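# Find the light check weight and set it on the dish

## Task

Four check weights are present and one weighs less than the rest; use the balance to tell which (its pointer sits over white when the two pans hold equal loads and leans toward the side with less weight). Set that lighter weight lying flat on the red dish, and make sure none of the other three ends up on the dish. Nothing may end up inside or beneath any furniture. Apart from the weights and the dish, every object must finish resting directly on the same furniture top it starts on. The result must hold without a robot supporting it. At the end, open the grippers and pull the arms away.

## Robot and tools

Robots: three identical i2rt Big YAM arms named arm1, arm2 and arm3. Each has six revolute joints, a two-finger gripper and a wrist camera. With joints 1 and 6 at zero and the hand level and pointing ahead, the wrist camera rides above the hand and views the fingertips. Maximum reach is roughly 1.0 m from the joint 1 axis. Two fixed room cameras, room_a and room_b, also watch the scene. The arms act independently; if one stalls, the others keep going.

Frame: a single shared scene frame, origin on the floor, +z up. The hand point is halfway between the fingertips; its z axis runs along the fingers and its y axis is the closing direction. No call takes Cartesian poses, though; all motion is by joint angles.

Tool execute_actions: argument actions is a list holding one action or nothing. An action is an object keyed by robot name (arm1, arm2, arm3); each present robot gets a joints object. Inside joints, each key is an absolute target, not an offset from the current value: joint1_rad (-2.879 to 2.879, base yaw, positive counter-clockwise seen from above, 0 faces the way the foot faces), joint2_rad (0 to 3.141, shoulder; 0 has the upper arm lying back roughly level, increasing raises it then brings it forward), joint3_rad (0 to 3.019, elbow; 0 is fully folded, increasing opens it), joint4_rad (-1.692 to 1.57, hand pitch, positive tips fingers up), joint5_rad (-1.57 to 1.57, sideways swing of the hand, positive toward the arm's right), joint6_rad (-2.094 to 2.094, hand roll, positive clockwise viewed from behind the hand) in radians, and gripper_m (0 to 0.093) in metres as the fingertip gap. Any subset of joints and robots may be given; all listed motions start at once and may finish at different times. Unlisted joints or robots can still be driving toward earlier targets. An unknown key or out-of-range number rejects the whole call and nothing moves. Optional cameras picks which images come back: a list from arm1_cam_wrist, arm2_cam_wrist, arm3_cam_wrist, room_a, room_b, all; omitted, null or ["all"] gives every camera, [] gives none. An empty actions list simply reports state and images. Example action: {"arm1": {"joints": {"gripper_m": 0.05}}, "arm2": {"joints": {"joint1_rad": 0.3}}}.

Tool wait: seconds from 0 to 10; commands nothing new, then returns state and images like an empty execute_actions.

Tool zoom_image: camera (one of the five names) and region [x0, y0, x1, y1] in pixels of that camera's most recent full image, top-left is (0,0), at most 504 by 504. Gives a sharper close-up.

Tool finished_scene: scene is the number of the current scene. It ends that scene for good after the last command is held, and reports whether the goal was met; the next scene's task arrives in its result. Call it only when the light weight sits flat on the dish, the others are off it, and all arms have released and moved away.

Reading results: the pictures line lists cameras in the order of the returned images. joint_positions gives current angles. Tolerances for counting a joint as arrived: joint1 ±0.045, joint2 ±0.14, joint3 ±0.09, joint4 ±0.055, joint5 ±0.03, joint6 ±0.035, gripper ±0.003. joint_status words: off_target (settled short of target, may still be pushing); contact_stop or time_out (target dropped, joint holds where it stopped, except a timed-out joint may keep pushing toward its target or a point within 0.375, 0.375, 0.113, 0.225, 0.075, 0.3 rad of where it stands, and will move there if freed; on_its_own lists these). "joint command not followed" plus a cause line means a self- and arm-collision guard refused the arm's joint targets (the gripper part still runs); those joints show not_followed and the arm may retry them with later actions until given passable targets. on_its_own shows things this call did not command; its "held at" is a held target, not a position. To relieve a stuck push, command the joint to its reported position. Very small target changes may not move a joint. Loaded joints that are held can sag.

Hazards: the arms do not stop on contact and can push hard. Two robots pressing hard against each other ends the run with failure; a hard hit may too, and the guard ignores fingers, gripper housings and wrist cameras and can react late. Object contacts do not count as robot contact. Arm paths between postures can swing wide since joints move at different speeds, so plan clearance. Knocking anything off the work area or onto the floor fails the task, as does anything getting into or under furniture. Avoid drops, slips, slams and hard pushes. Loose objects may occasionally get nudged by outside disturbances.

Motor heat: holding loads or pushing warms motors, even while you are thinking. A MOTOR HOT line appears from 85 °C; at 100 °C the arm's motors and gripper go limp until cooled and the arm falls, shown as an OVER-TEMPERATURE FAULT and, for named keys off target, limit_stop_at_motor_heat in joint_status (resend the target afterward). Some heat carries into later scenes. The robots keep holding the last command while you think, so long pauses under load add heat. Fewer, efficient motions are better.

Each tool is called after ">>>" as name(argument=value, ...), one argument or row to a line, values as JSON.

## Session

>>> execute_actions(
  actions=[],
)

Scene clock: 0.00 s.
arm1.joint_positions: joint1_rad=+0.226 joint2_rad=+0.423 joint3_rad=+1.702 joint4_rad=-1.524 joint5_rad=+0.117 joint6_rad=-0.675 gripper_m=+0.095
arm1.joint_status: not commanded
arm1.hand: x=-0.7849 y=-0.7184 z=+1.4661 quat_wxyz=(-0.320, +0.777, +0.123, -0.527) (m; scene frame)
arm2.joint_positions: joint1_rad=-0.323 joint2_rad=+0.626 joint3_rad=+1.638 joint4_rad=-1.336 joint5_rad=+0.031 joint6_rad=-0.504 gripper_m=+0.094
arm2.joint_status: not commanded
arm2.hand: x=-0.1742 y=+0.1174 z=+1.5479 quat_wxyz=(-0.362, -0.298, -0.758, +0.454) (m; scene frame)
arm3.joint_positions: joint1_rad=-0.304 joint2_rad=+0.424 joint3_rad=+1.432 joint4_rad=-1.200 joint5_rad=-0.025 joint6_rad=+0.124 gripper_m=+0.095
arm3.joint_status: not commanded
arm3.hand: x=+1.0062 y=+0.5880 z=+1.4781 quat_wxyz=(-0.466, +0.450, -0.622, -0.440) (m; scene frame)
pictures: arm1_cam_wrist, arm2_cam_wrist, arm3_cam_wrist, room_a, room_b
Images, in order (width x height): arm1_cam_wrist 616x616, arm2_cam_wrist 616x616, arm3_cam_wrist 616x616, room_a 896x504, room_b 896x504.

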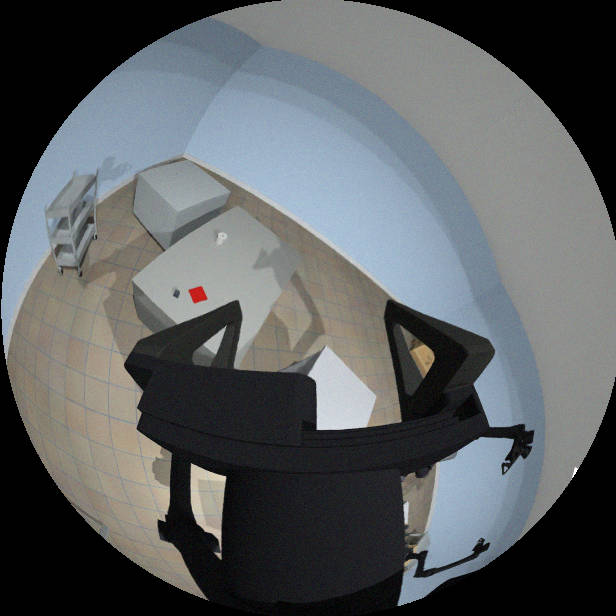

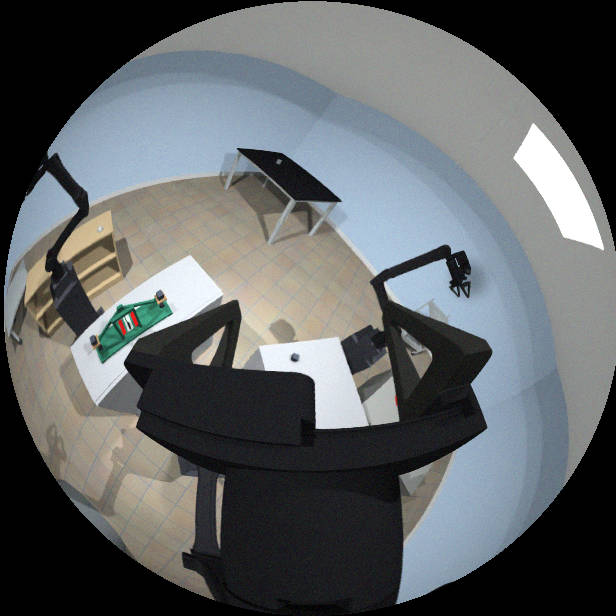

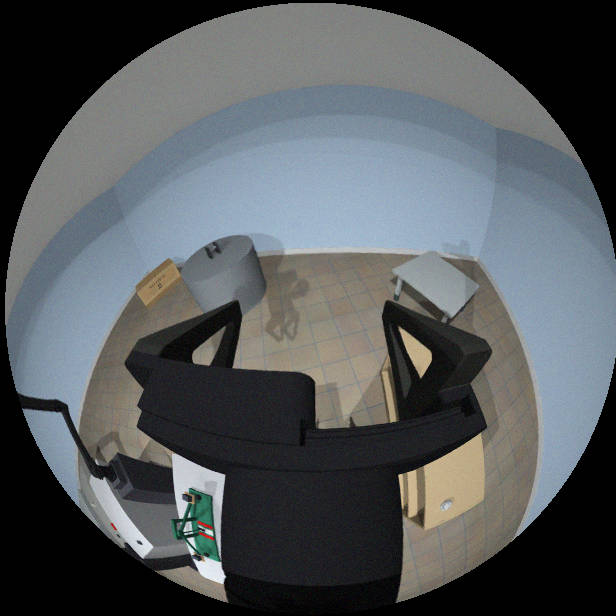

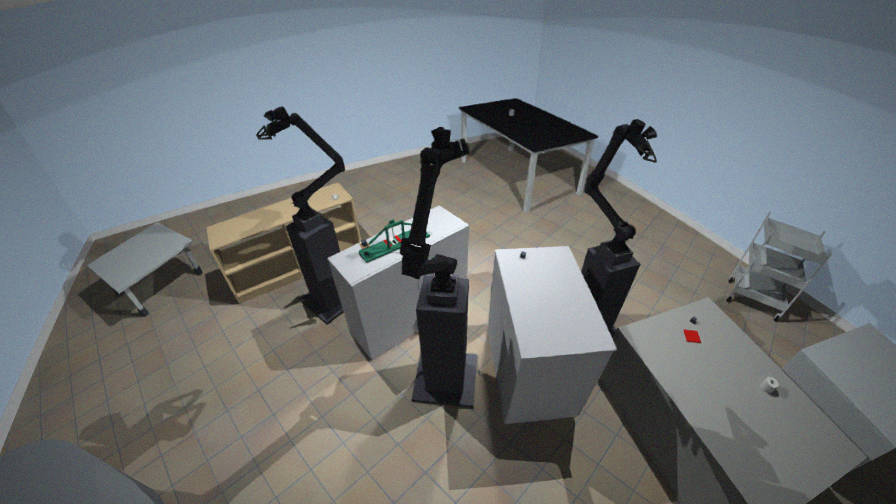

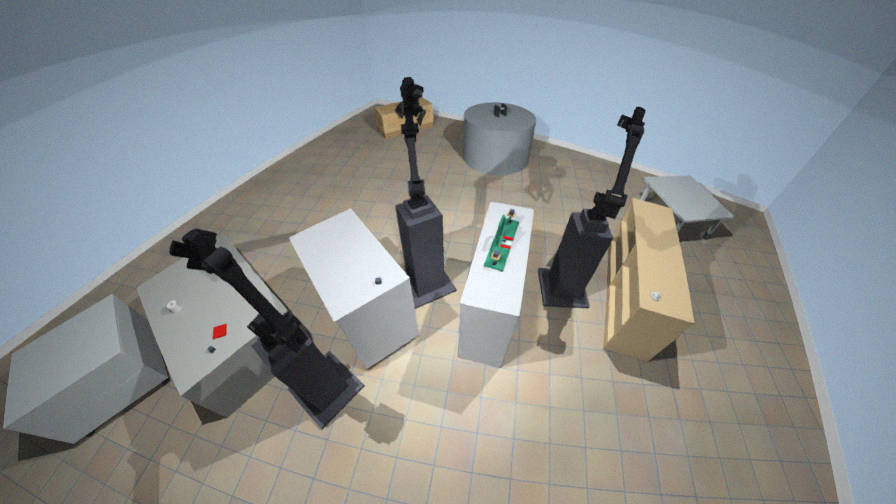

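>>> zoom_image(
  camera="room_b",
  region=[440, 190, 560, 290],
)

>>> zoom_image(
  camera="arm2_cam_wrist",
  region=[70, 270, 200, 380],
)

>>> zoom_image(
  camera="room_a",
  region=[340, 200, 460, 280],
)

Region (440, 190, 560, 290) of room_b's 896x504 image, scaled by 4.200, with more detail than that image has.

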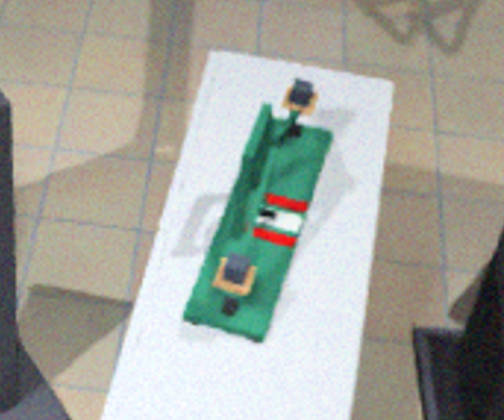

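Region (70, 270, 200, 380) of arm2_cam_wrist's 616x616 image, scaled by 3.877, with more detail than that image has; it fills the top 426 rows of this view, and the rest is white.

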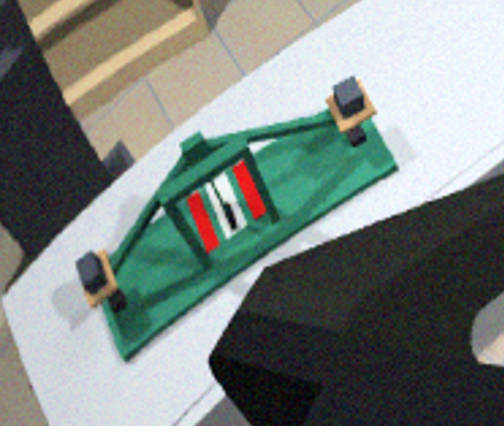

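Region (340, 200, 460, 280) of room_a's 896x504 image, scaled by 4.200, with more detail than that image has.

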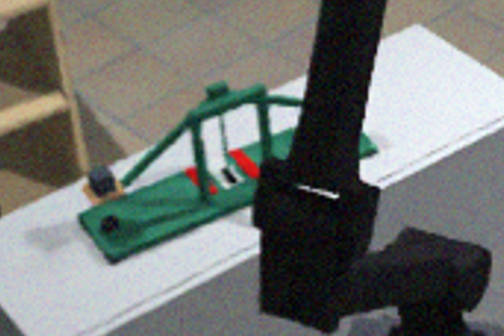

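>>> execute_actions(
  actions=[
    {"arm1":{"joints":{"joint1_rad":0.75,"joint2_rad":1.3,"joint3_rad":1.3,"joint4_rad":-1.3,"joint5_rad":0,"joint6_rad":0}},"arm2":{"joints":{"joint1_rad":-0.6,"joint2_rad":1.3,"joint3_rad":1.4,"joint4_rad":-1.4,"joint5_rad":0,"joint6_rad":0}},"arm3":{"joints":{"joint1_rad":1.9,"joint2_rad":1.2,"joint3_rad":1.5,"joint4_rad":-1.55,"joint5_rad":0,"joint6_rad":0}}},
  ],
)

Scene clock: 21.20 s.
arm1.joint_positions: joint1_rad=+0.752 joint2_rad=+1.307 joint3_rad=+1.267 joint4_rad=-1.307 joint5_rad=+0.002 joint6_rad=-0.007 gripper_m=+0.095
arm1.joint_status: all done
arm1.hand: x=-1.1525 y=-0.8597 z=+1.0715 quat_wxyz=(+0.013, +0.985, +0.132, -0.112) (m; scene frame)
arm2.joint_positions: joint1_rad=-0.594 joint2_rad=+1.321 joint3_rad=+1.372 joint4_rad=-1.384 joint5_rad=+0.002 joint6_rad=-0.008 gripper_m=+0.094
arm2.joint_status: all done
arm2.hand: x=-0.2081 y=-0.1314 z=+1.1886 quat_wxyz=(-0.081, -0.677, -0.727, +0.083) (m; scene frame)
arm3.joint_positions: joint1_rad=+1.900 joint2_rad=+1.220 joint3_rad=+1.481 joint4_rad=-1.539 joint5_rad=+0.000 joint6_rad=+0.014 gripper_m=+0.095
arm3.joint_status: all done
arm3.hand: x=+0.6175 y=+0.2834 z=+1.2221 quat_wxyz=(+0.025, +0.969, +0.201, -0.141) (m; scene frame)
pictures: arm1_cam_wrist, arm2_cam_wrist, arm3_cam_wrist, room_a, room_b
Images, in order (width x height): arm1_cam_wrist 616x616, arm2_cam_wrist 616x616, arm3_cam_wrist 616x616, room_a 896x504, room_b 896x504.

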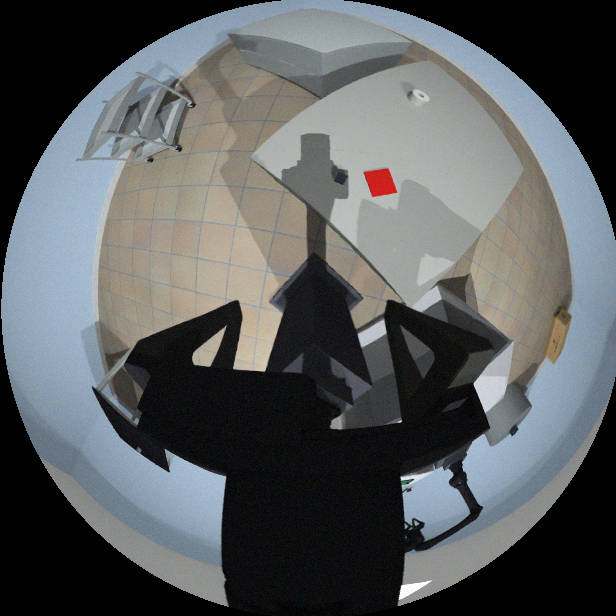

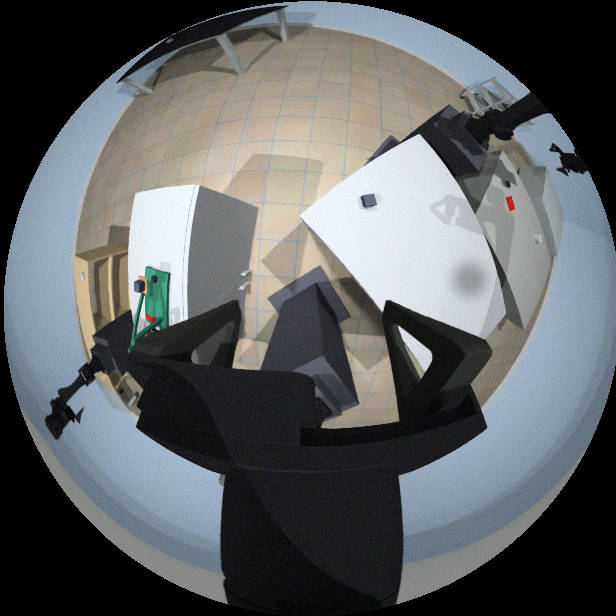

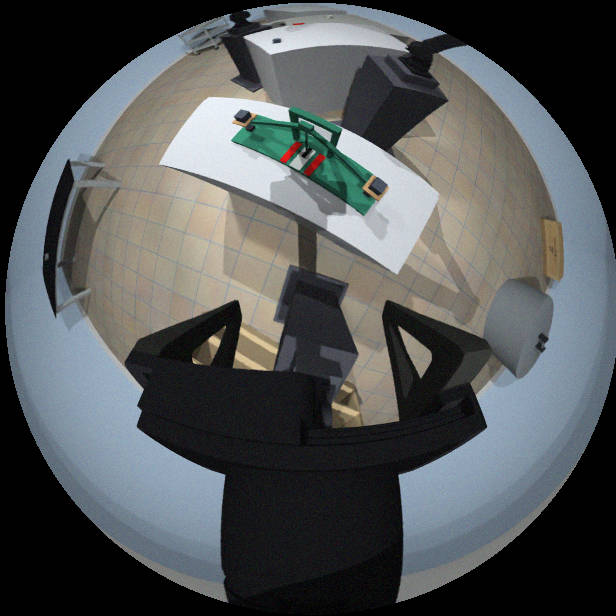

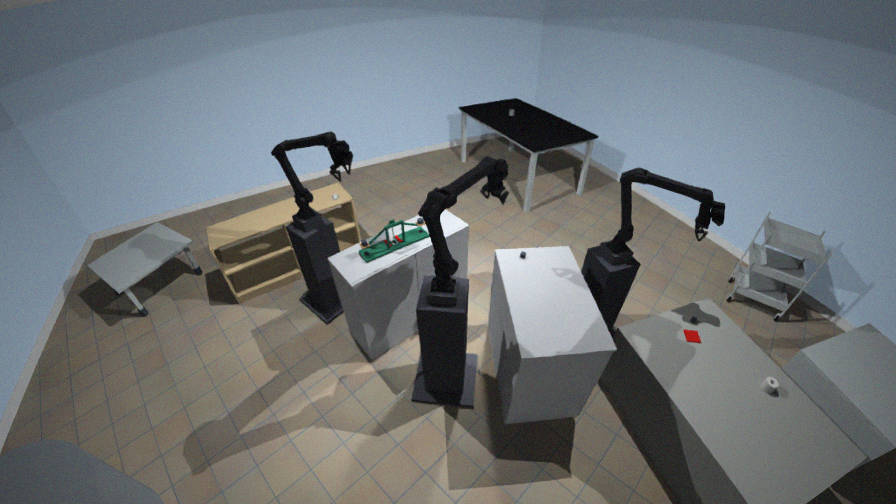

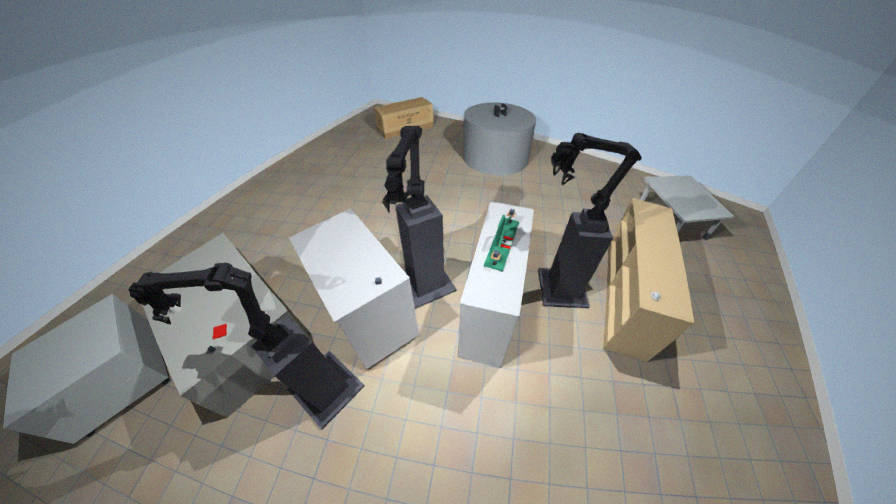

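>>> execute_actions(
  actions=[
    {"arm1":{"joints":{"joint1_rad":0.62,"joint2_rad":1.95,"joint3_rad":1.65,"joint4_rad":-1.27}},"arm2":{"joints":{"joint1_rad":-0.87,"joint2_rad":1.87,"joint3_rad":1.67,"joint4_rad":-1.37}},"arm3":{"joints":{"joint1_rad":1.6,"joint2_rad":1.75,"joint3_rad":1.7,"joint4_rad":-1.52}}},
  ],
)

Scene clock: 53.90 s.
arm1.joint_positions: joint1_rad=+0.612 joint2_rad=+1.968 joint3_rad=+1.613 joint4_rad=-1.276 joint5_rad=+0.001 joint6_rad=-0.007 gripper_m=+0.095
arm1.joint_status: all done
arm1.hand: x=-1.3124 y=-0.8190 z=+0.8880 quat_wxyz=(-0.002, +0.998, +0.062, +0.029) (m; scene frame)
arm2.joint_positions: joint1_rad=-0.878 joint2_rad=+1.900 joint3_rad=+1.643 joint4_rad=-1.381 joint5_rad=+0.001 joint6_rad=-0.007 gripper_m=+0.094
arm2.joint_status: all done
arm2.hand: x=-0.3598 y=-0.2452 z=+1.0186 quat_wxyz=(+0.027, -0.778, -0.627, -0.025) (m; scene frame)
arm3.joint_positions: joint1_rad=+1.591 joint2_rad=+1.772 joint3_rad=+1.679 joint4_rad=-1.527 joint5_rad=+0.000 joint6_rad=+0.013 gripper_m=+0.095
arm3.joint_status: all done
arm3.hand: x=+0.4498 y=+0.3878 z=+1.0572 quat_wxyz=(-0.008, +0.998, +0.049, +0.026) (m; scene frame)
pictures: arm1_cam_wrist, arm2_cam_wrist, arm3_cam_wrist, room_a, room_b
Images, in order (width x height): arm1_cam_wrist 616x616, arm2_cam_wrist 616x616, arm3_cam_wrist 616x616, room_a 896x504, room_b 896x504.

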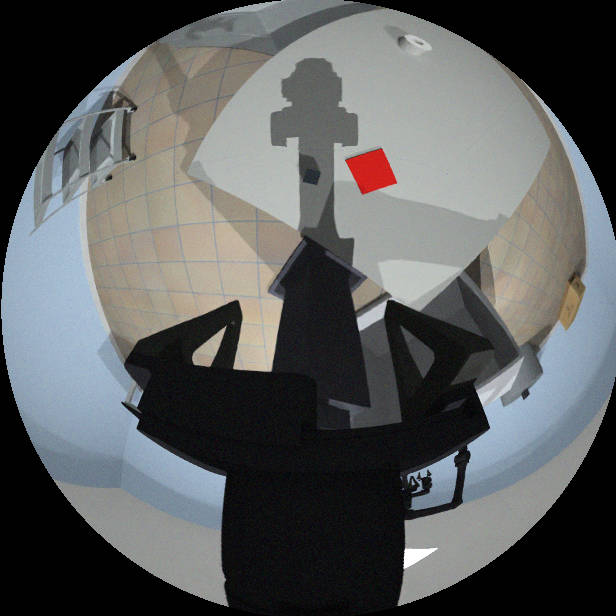

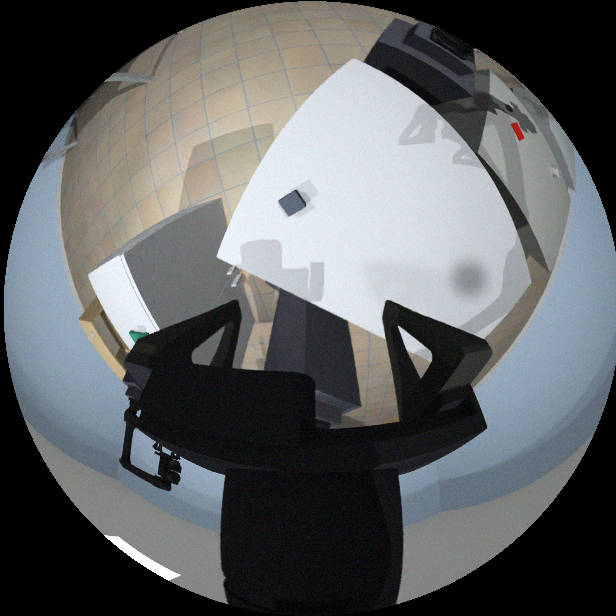

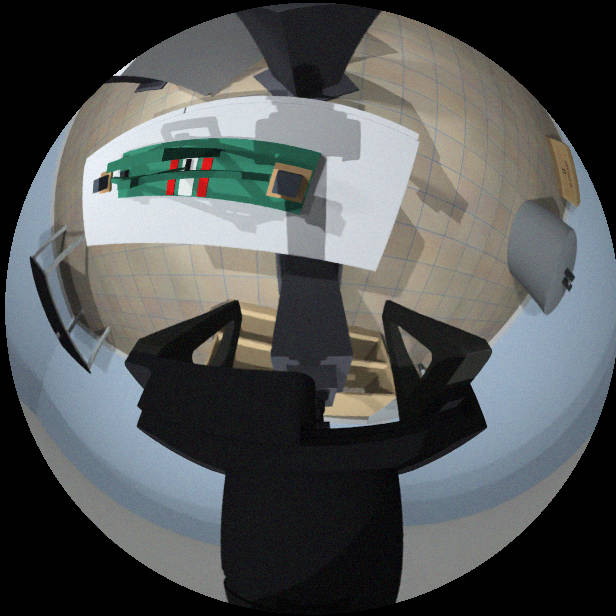

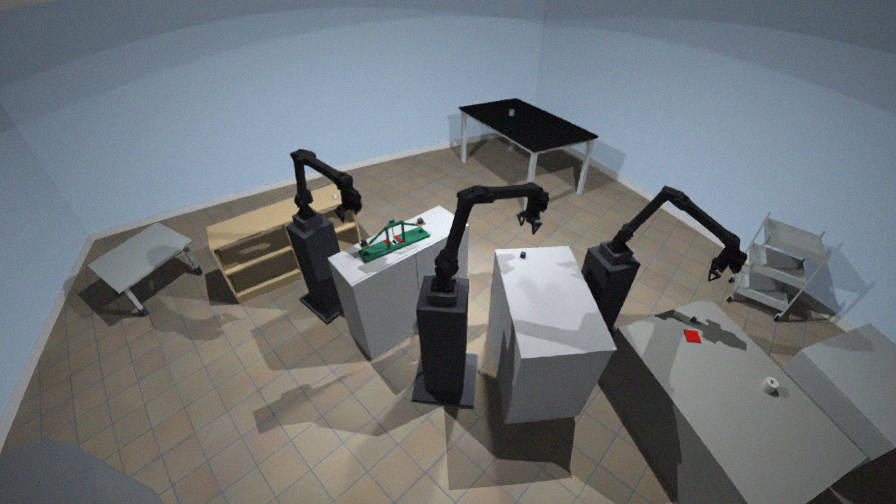

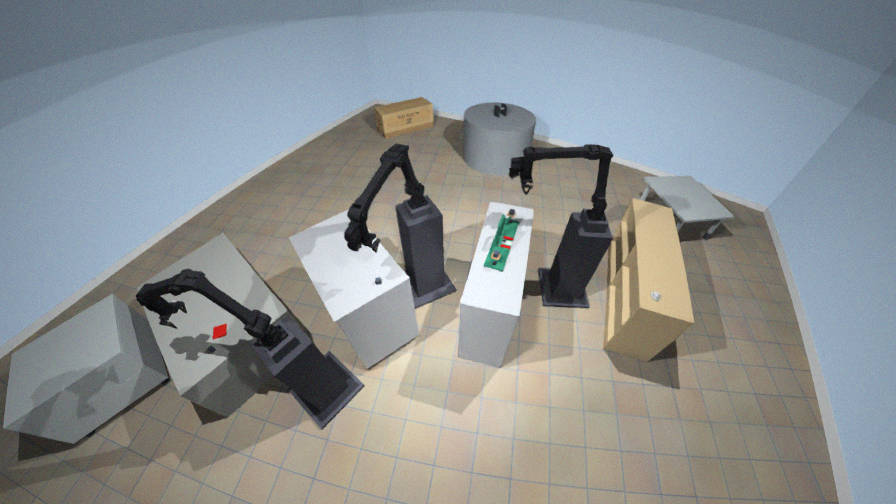

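>>> zoom_image(
  camera="arm3_cam_wrist",
  region=[150, 120, 350, 240],
)

>>> zoom_image(
  camera="arm2_cam_wrist",
  region=[242, 152, 342, 252],
)

>>> zoom_image(
  camera="arm1_cam_wrist",
  region=[280, 120, 420, 220],
)

Region (150, 120, 350, 240) of arm3_cam_wrist's 616x616 image, scaled by 2.520, with more detail than that image has; it fills the top 302 rows of this view, and the rest is white.

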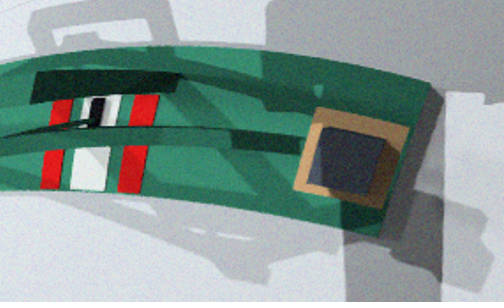

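Region (242, 152, 342, 252) of arm2_cam_wrist's 616x616 image, scaled by 5.040, with more detail than that image has.

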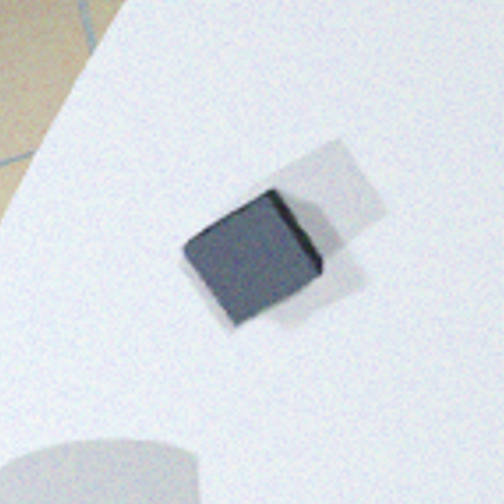

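Region (280, 120, 420, 220) of arm1_cam_wrist's 616x616 image, scaled by 3.600, with more detail than that image has; it fills the top 360 rows of this view, and the rest is white.

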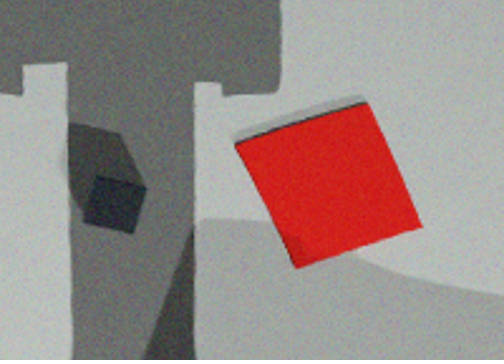

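>>> execute_actions(
  actions=[
    {"arm1":{"joints":{"joint1_rad":0.605,"joint2_rad":2.35,"joint3_rad":1.75,"joint4_rad":-0.905,"joint6_rad":0.21}},"arm2":{"joints":{"joint1_rad":-0.841,"joint2_rad":2.05,"joint3_rad":1.57,"joint4_rad":-1.03,"joint6_rad":-0.5}},"arm3":{"joints":{"joint1_rad":1.637,"joint2_rad":1.945,"joint3_rad":1.745,"joint4_rad":-1.32,"joint6_rad":1.826}}},
  ],
)

Scene clock: 108.53 s.
arm1.joint_positions: joint1_rad=+0.612 joint2_rad=+2.367 joint3_rad=+1.721 joint4_rad=-0.917 joint5_rad=+0.001 joint6_rad=+0.202 gripper_m=+0.095
arm1.joint_status: all done
arm1.hand: x=-1.3848 y=-0.8276 z=+0.6840 quat_wxyz=(+0.000, +0.999, -0.042, -0.005) (m; scene frame)
arm2.joint_positions: joint1_rad=-0.844 joint2_rad=+2.077 joint3_rad=+1.551 joint4_rad=-1.049 joint5_rad=+0.001 joint6_rad=-0.491 gripper_m=+0.094
arm2.joint_status: all done
arm2.hand: x=-0.3480 y=-0.2804 z=+0.8851 quat_wxyz=(+0.007, -0.592, -0.806, -0.002) (m; scene frame)
arm3.joint_positions: joint1_rad=+1.638 joint2_rad=+1.955 joint3_rad=+1.717 joint4_rad=-1.332 joint5_rad=+0.000 joint6_rad=+1.811 gripper_m=+0.095
arm3.joint_status: all done
arm3.hand: x=+0.3879 y=+0.3542 z=+0.9707 quat_wxyz=(-0.004, +0.677, -0.736, -0.005) (m; scene frame)
pictures: arm1_cam_wrist, arm2_cam_wrist, arm3_cam_wrist, room_a, room_b
Images, in order (width x height): arm1_cam_wrist 616x616, arm2_cam_wrist 616x616, arm3_cam_wrist 616x616, room_a 896x504, room_b 896x504.

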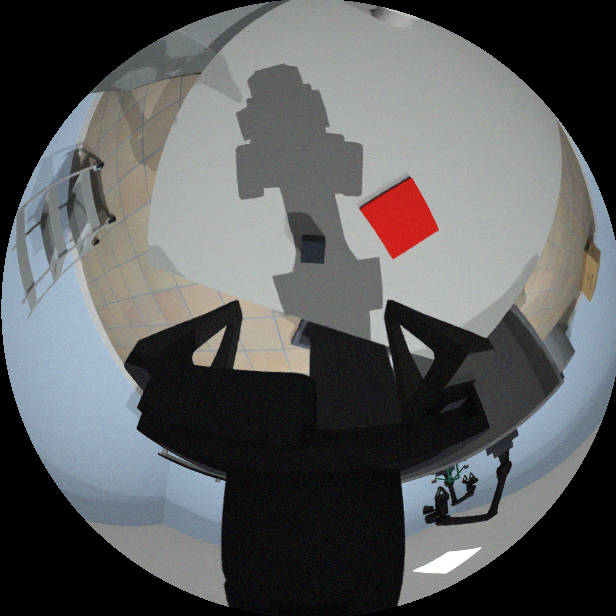

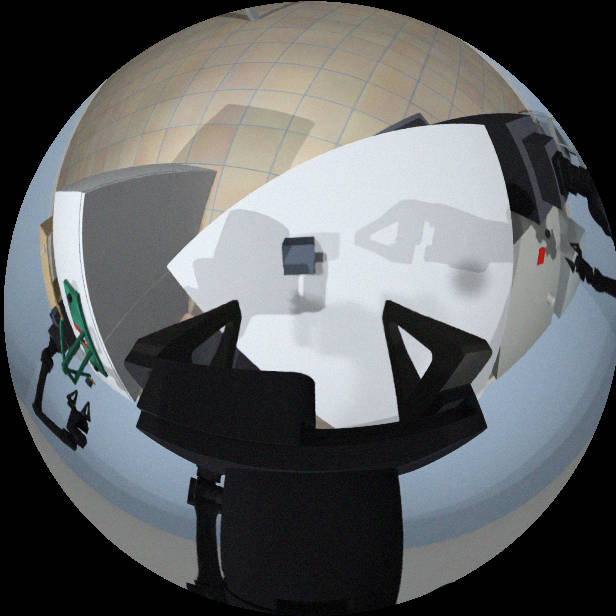

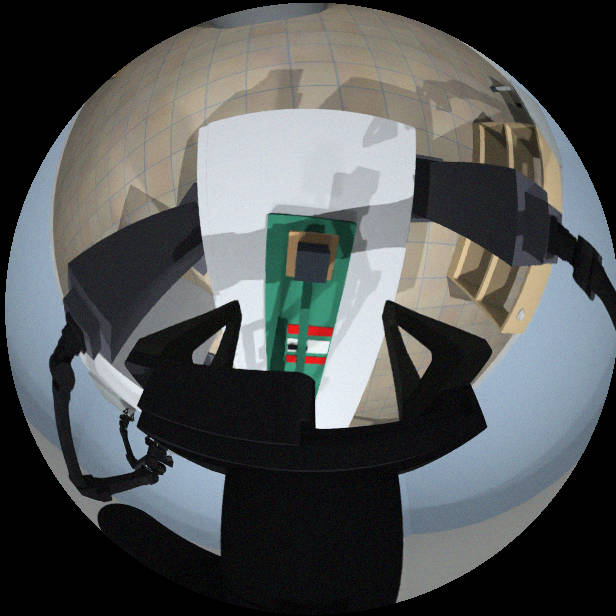

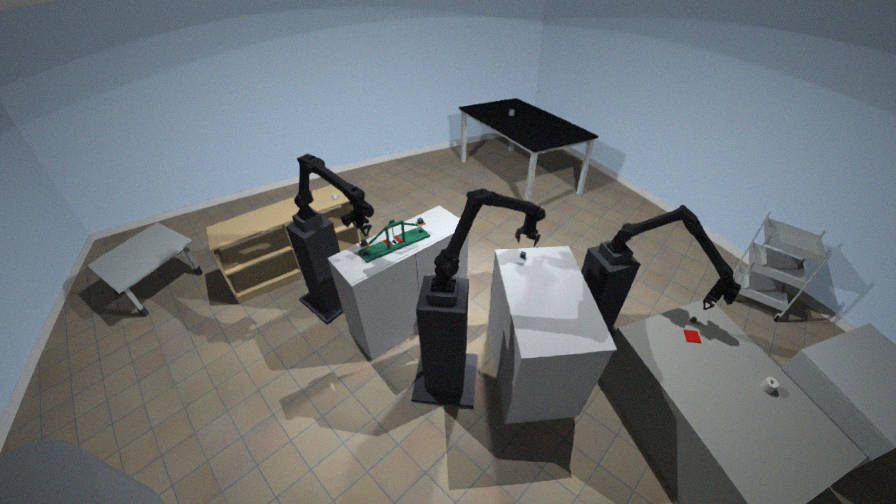

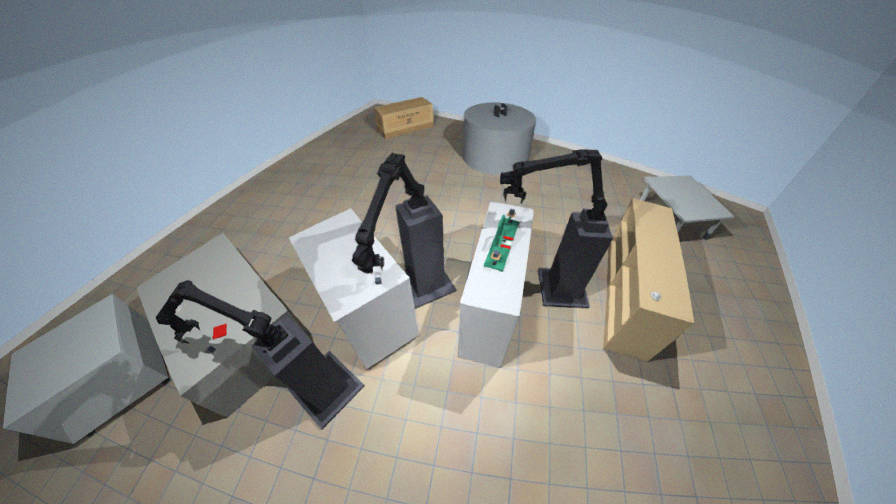

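>>> zoom_image(
  camera="arm1_cam_wrist",
  region=[262, 210, 362, 310],
)

>>> zoom_image(
  camera="arm2_cam_wrist",
  region=[262, 210, 362, 310],
)

>>> zoom_image(
  camera="arm3_cam_wrist",
  region=[262, 210, 362, 310],
)

Region (262, 210, 362, 310) of arm1_cam_wrist's 616x616 image, scaled by 5.040, with more detail than that image has.

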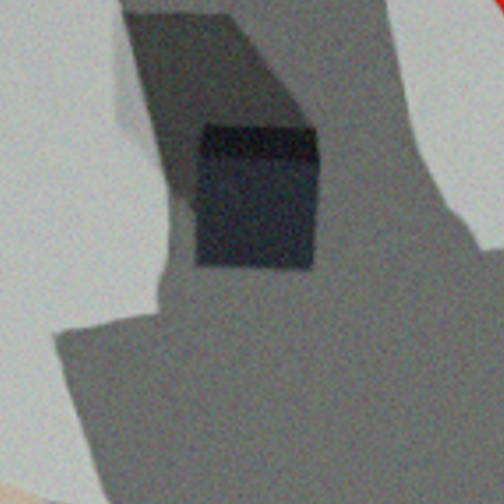

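Region (262, 210, 362, 310) of arm2_cam_wrist's 616x616 image, scaled by 5.040, with more detail than that image has.

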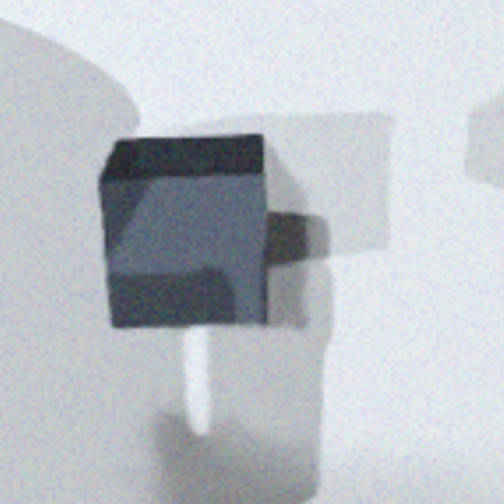

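Region (262, 210, 362, 310) of arm3_cam_wrist's 616x616 image, scaled by 5.040, with more detail than that image has.

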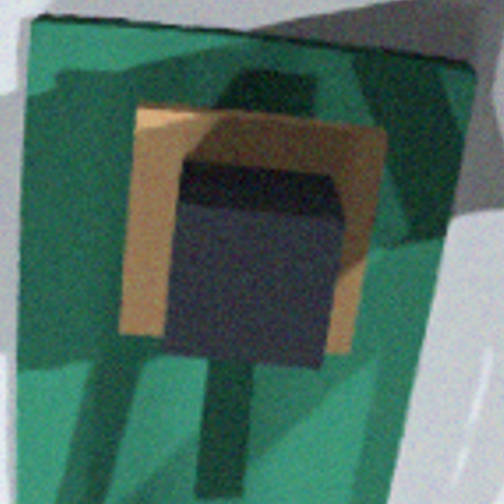

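>>> execute_actions(
  actions=[
    {"arm1":{"joints":{"joint2_rad":2.572,"joint3_rad":1.772,"joint4_rad":-0.712,"gripper_m":0.07}},"arm2":{"joints":{"joint1_rad":-0.82,"joint2_rad":2.17,"joint3_rad":1.52,"joint4_rad":-0.857,"gripper_m":0.07}},"arm3":{"joints":{"joint2_rad":2.012,"joint3_rad":1.63,"joint4_rad":-1.138,"joint6_rad":1.93,"gripper_m":0.07}}},
  ],
)

Scene clock: 130.00 s.
arm1.joint_positions: joint1_rad=+0.612 joint2_rad=+2.596 joint3_rad=+1.750 joint4_rad=-0.725 joint5_rad=+0.001 joint6_rad=+0.202 gripper_m=+0.070
arm1.joint_status: all done
arm1.hand: x=-1.3720 y=-0.8260 z=+0.5499 quat_wxyz=(+0.000, +0.999, -0.042, -0.001) (m; scene frame)
arm2.joint_positions: joint1_rad=-0.827 joint2_rad=+2.178 joint3_rad=+1.508 joint4_rad=-0.876 joint5_rad=+0.001 joint6_rad=-0.492 gripper_m=+0.070
arm2.joint_status: all done
arm2.hand: x=-0.3397 y=-0.2868 z=+0.8137 quat_wxyz=(+0.000, -0.585, -0.811, +0.011) (m; scene frame)
arm3.joint_positions: joint1_rad=+1.638 joint2_rad=+2.002 joint3_rad=+1.624 joint4_rad=-1.150 joint5_rad=+0.000 joint6_rad=+1.915 gripper_m=+0.070
arm3.joint_status: all done
arm3.hand: x=+0.3792 y=+0.3536 z=+0.9094 quat_wxyz=(+0.013, +0.638, -0.770, -0.015) (m; scene frame)
pictures: arm1_cam_wrist, arm2_cam_wrist, arm3_cam_wrist, room_a, room_b
Images, in order (width x height): arm1_cam_wrist 616x616, arm2_cam_wrist 616x616, arm3_cam_wrist 616x616, room_a 896x504, room_b 896x504.

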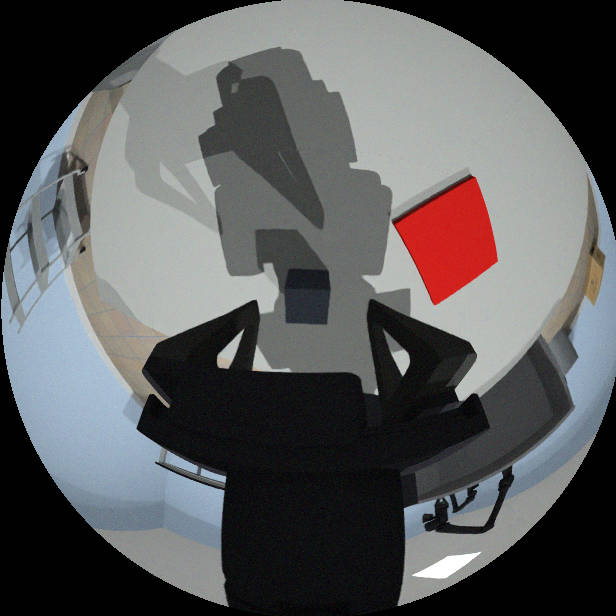

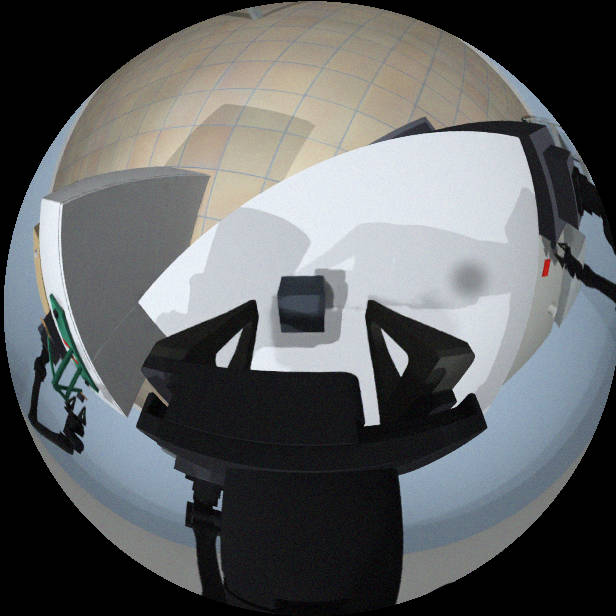

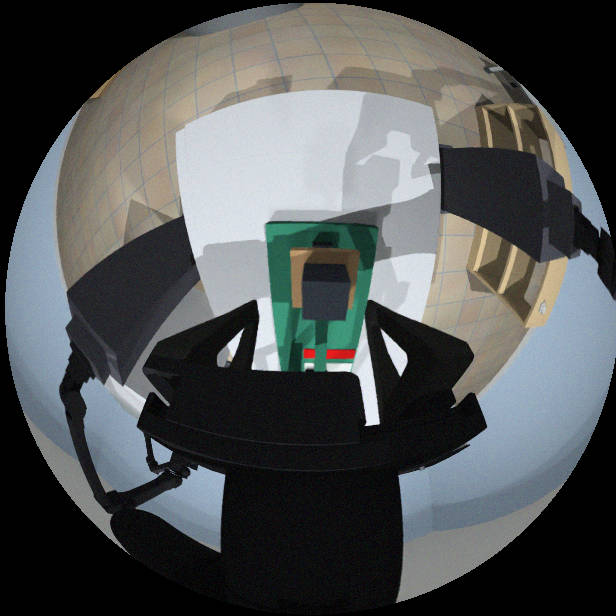

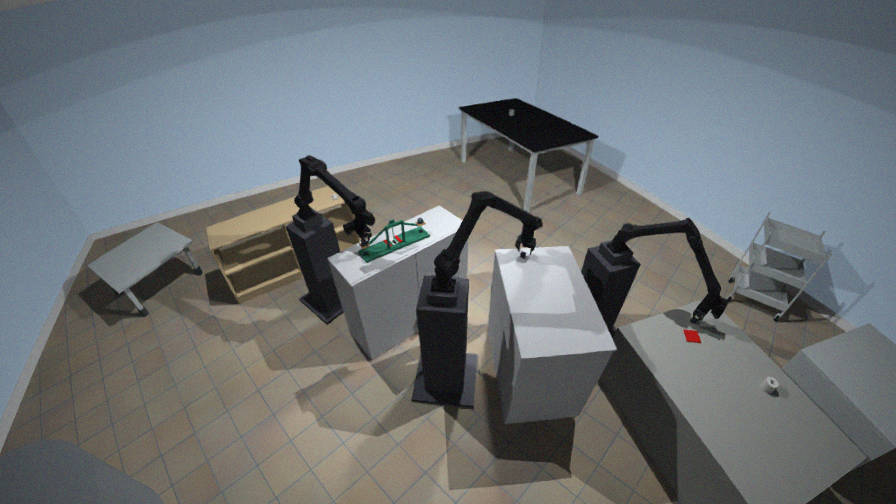

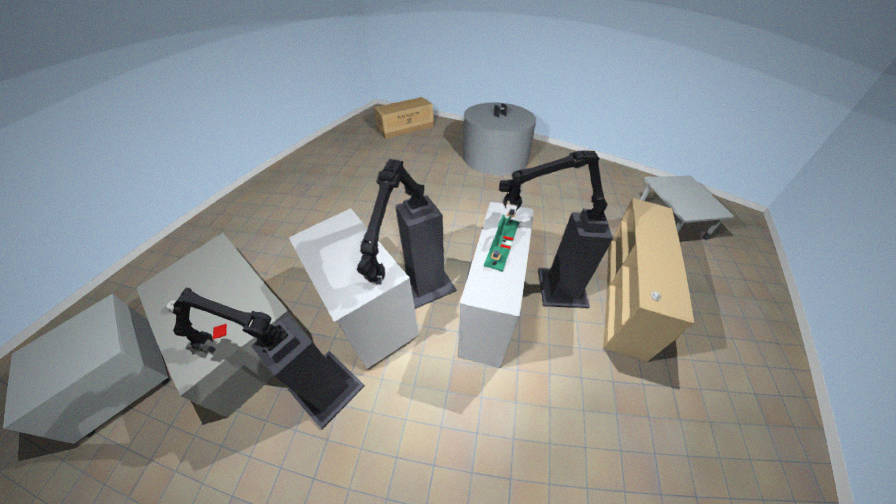

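>>> execute_actions(
  actions=[
    {"arm1":{"joints":{"joint2_rad":2.632,"joint4_rad":-0.673}},"arm2":{"joints":{"joint2_rad":2.198,"joint3_rad":1.506}},"arm3":{"joints":{"joint2_rad":2.035,"joint3_rad":1.61}}},
  ],
  cameras=["arm1_cam_wrist","arm2_cam_wrist","arm3_cam_wrist"],
)

Scene clock: 140.07 s.
arm1.joint_positions: joint1_rad=+0.612 joint2_rad=+2.640 joint3_rad=+1.750 joint4_rad=-0.686 joint5_rad=+0.001 joint6_rad=+0.202 gripper_m=+0.070
arm1.joint_status: all done
arm1.hand: x=-1.3636 y=-0.8250 z=+0.5230 quat_wxyz=(-0.001, +0.999, -0.042, +0.002) (m; scene frame)
arm2.joint_positions: joint1_rad=-0.827 joint2_rad=+2.182 joint3_rad=+1.505 joint4_rad=-0.876 joint5_rad=+0.001 joint6_rad=-0.492 gripper_m=+0.070
arm2.joint_status: all done
arm2.hand: x=-0.3393 y=-0.2844 z=+0.8104 quat_wxyz=(+0.002, -0.585, -0.811, +0.008) (m; scene frame)
arm3.joint_positions: joint1_rad=+1.638 joint2_rad=+2.007 joint3_rad=+1.610 joint4_rad=-1.150 joint5_rad=+0.000 joint6_rad=+1.915 gripper_m=+0.070
arm3.joint_status: all done
arm3.hand: x=+0.3847 y=+0.3546 z=+0.9018 quat_wxyz=(+0.006, +0.638, -0.770, -0.011) (m; scene frame)
pictures: arm1_cam_wrist, arm2_cam_wrist, arm3_cam_wrist
Images, in order (width x height): arm1_cam_wrist 616x616, arm2_cam_wrist 616x616, arm3_cam_wrist 616x616.

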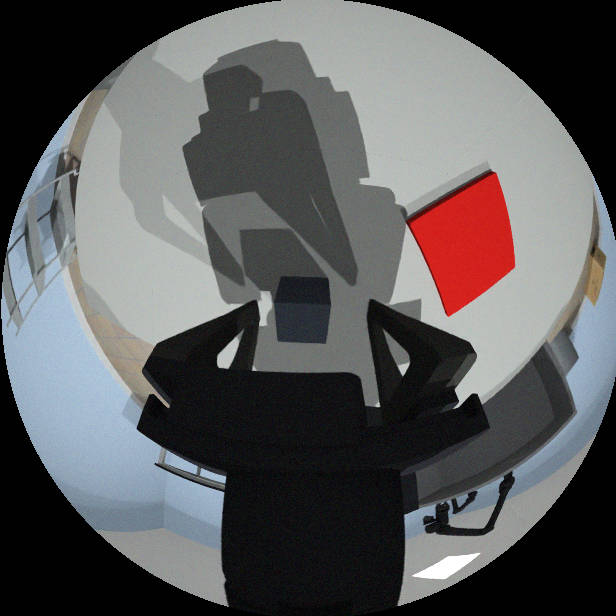

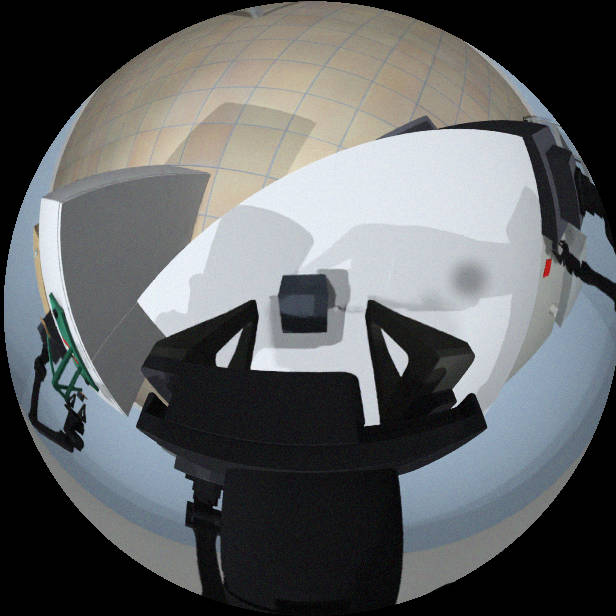

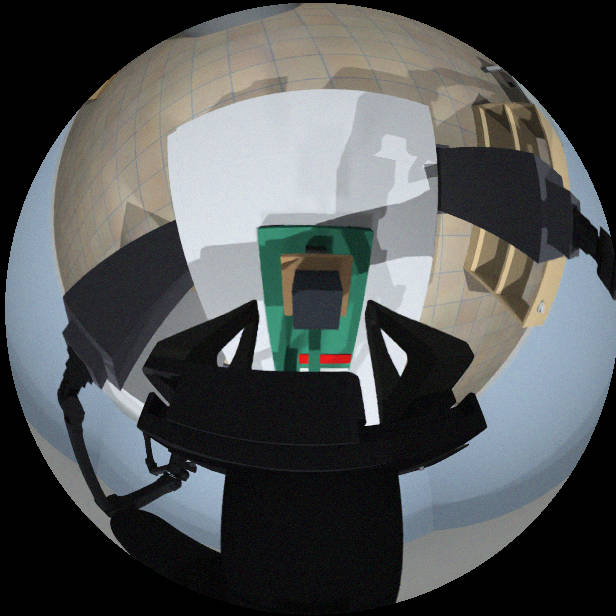

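>>> execute_actions(
  actions=[
    {"arm1":{"joints":{"gripper_m":0.02}},"arm2":{"joints":{"joint2_rad":2.224}},"arm3":{"joints":{"joint2_rad":2.06}}},
  ],
  cameras=["arm1_cam_wrist","arm2_cam_wrist","arm3_cam_wrist"],
)

Scene clock: 144.20 s.
arm1.joint_positions: joint1_rad=+0.612 joint2_rad=+2.640 joint3_rad=+1.750 joint4_rad=-0.686 joint5_rad=+0.000 joint6_rad=+0.203 gripper_m=+0.030
arm1.joint_status: gripper_m off_target (ended at +0.030, target +0.020)
arm1.hand: x=-1.3637 y=-0.8252 z=+0.5230 quat_wxyz=(+0.000, +0.999, -0.043, +0.002) (m; scene frame)
arm2.joint_positions: joint1_rad=-0.827 joint2_rad=+2.215 joint3_rad=+1.505 joint4_rad=-0.876 joint5_rad=+0.001 joint6_rad=-0.492 gripper_m=+0.070
arm2.joint_status: all done
arm2.hand: x=-0.3382 y=-0.2769 z=+0.7913 quat_wxyz=(+0.009, -0.585, -0.811, -0.007) (m; scene frame)
arm3.joint_positions: joint1_rad=+1.638 joint2_rad=+2.037 joint3_rad=+1.610 joint4_rad=-1.150 joint5_rad=+0.000 joint6_rad=+1.915 gripper_m=+0.070
arm3.joint_status: all done
arm3.hand: x=+0.3873 y=+0.3552 z=+0.8843 quat_wxyz=(-0.007, +0.638, -0.770, -0.003) (m; scene frame)
pictures: arm1_cam_wrist, arm2_cam_wrist, arm3_cam_wrist
Images, in order (width x height): arm1_cam_wrist 616x616, arm2_cam_wrist 616x616, arm3_cam_wrist 616x616.

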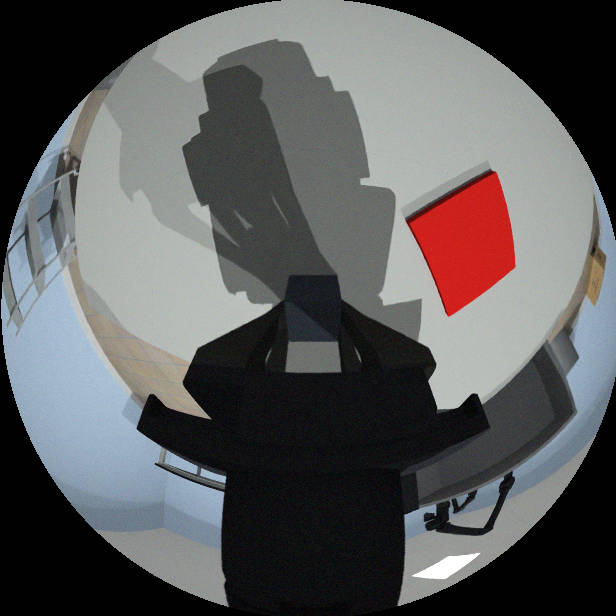

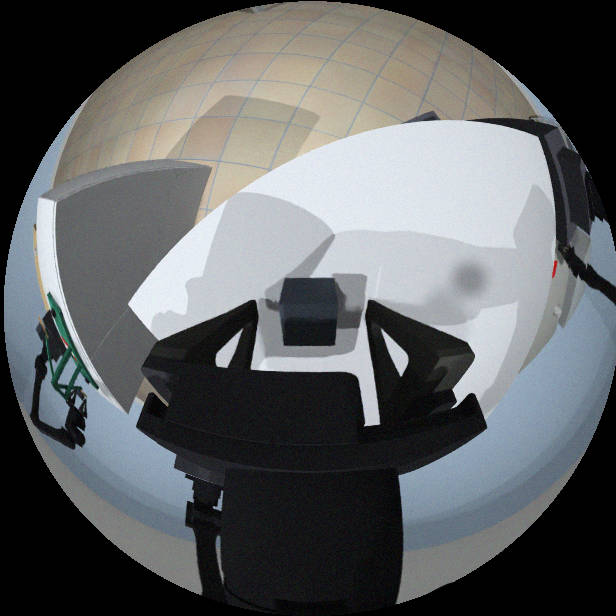

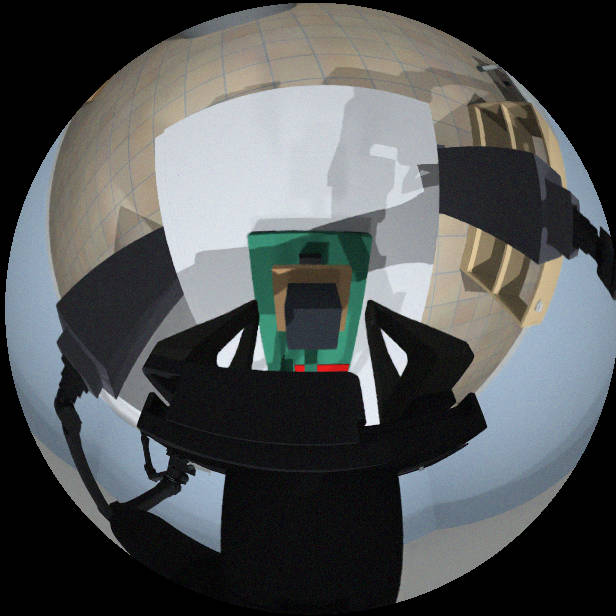

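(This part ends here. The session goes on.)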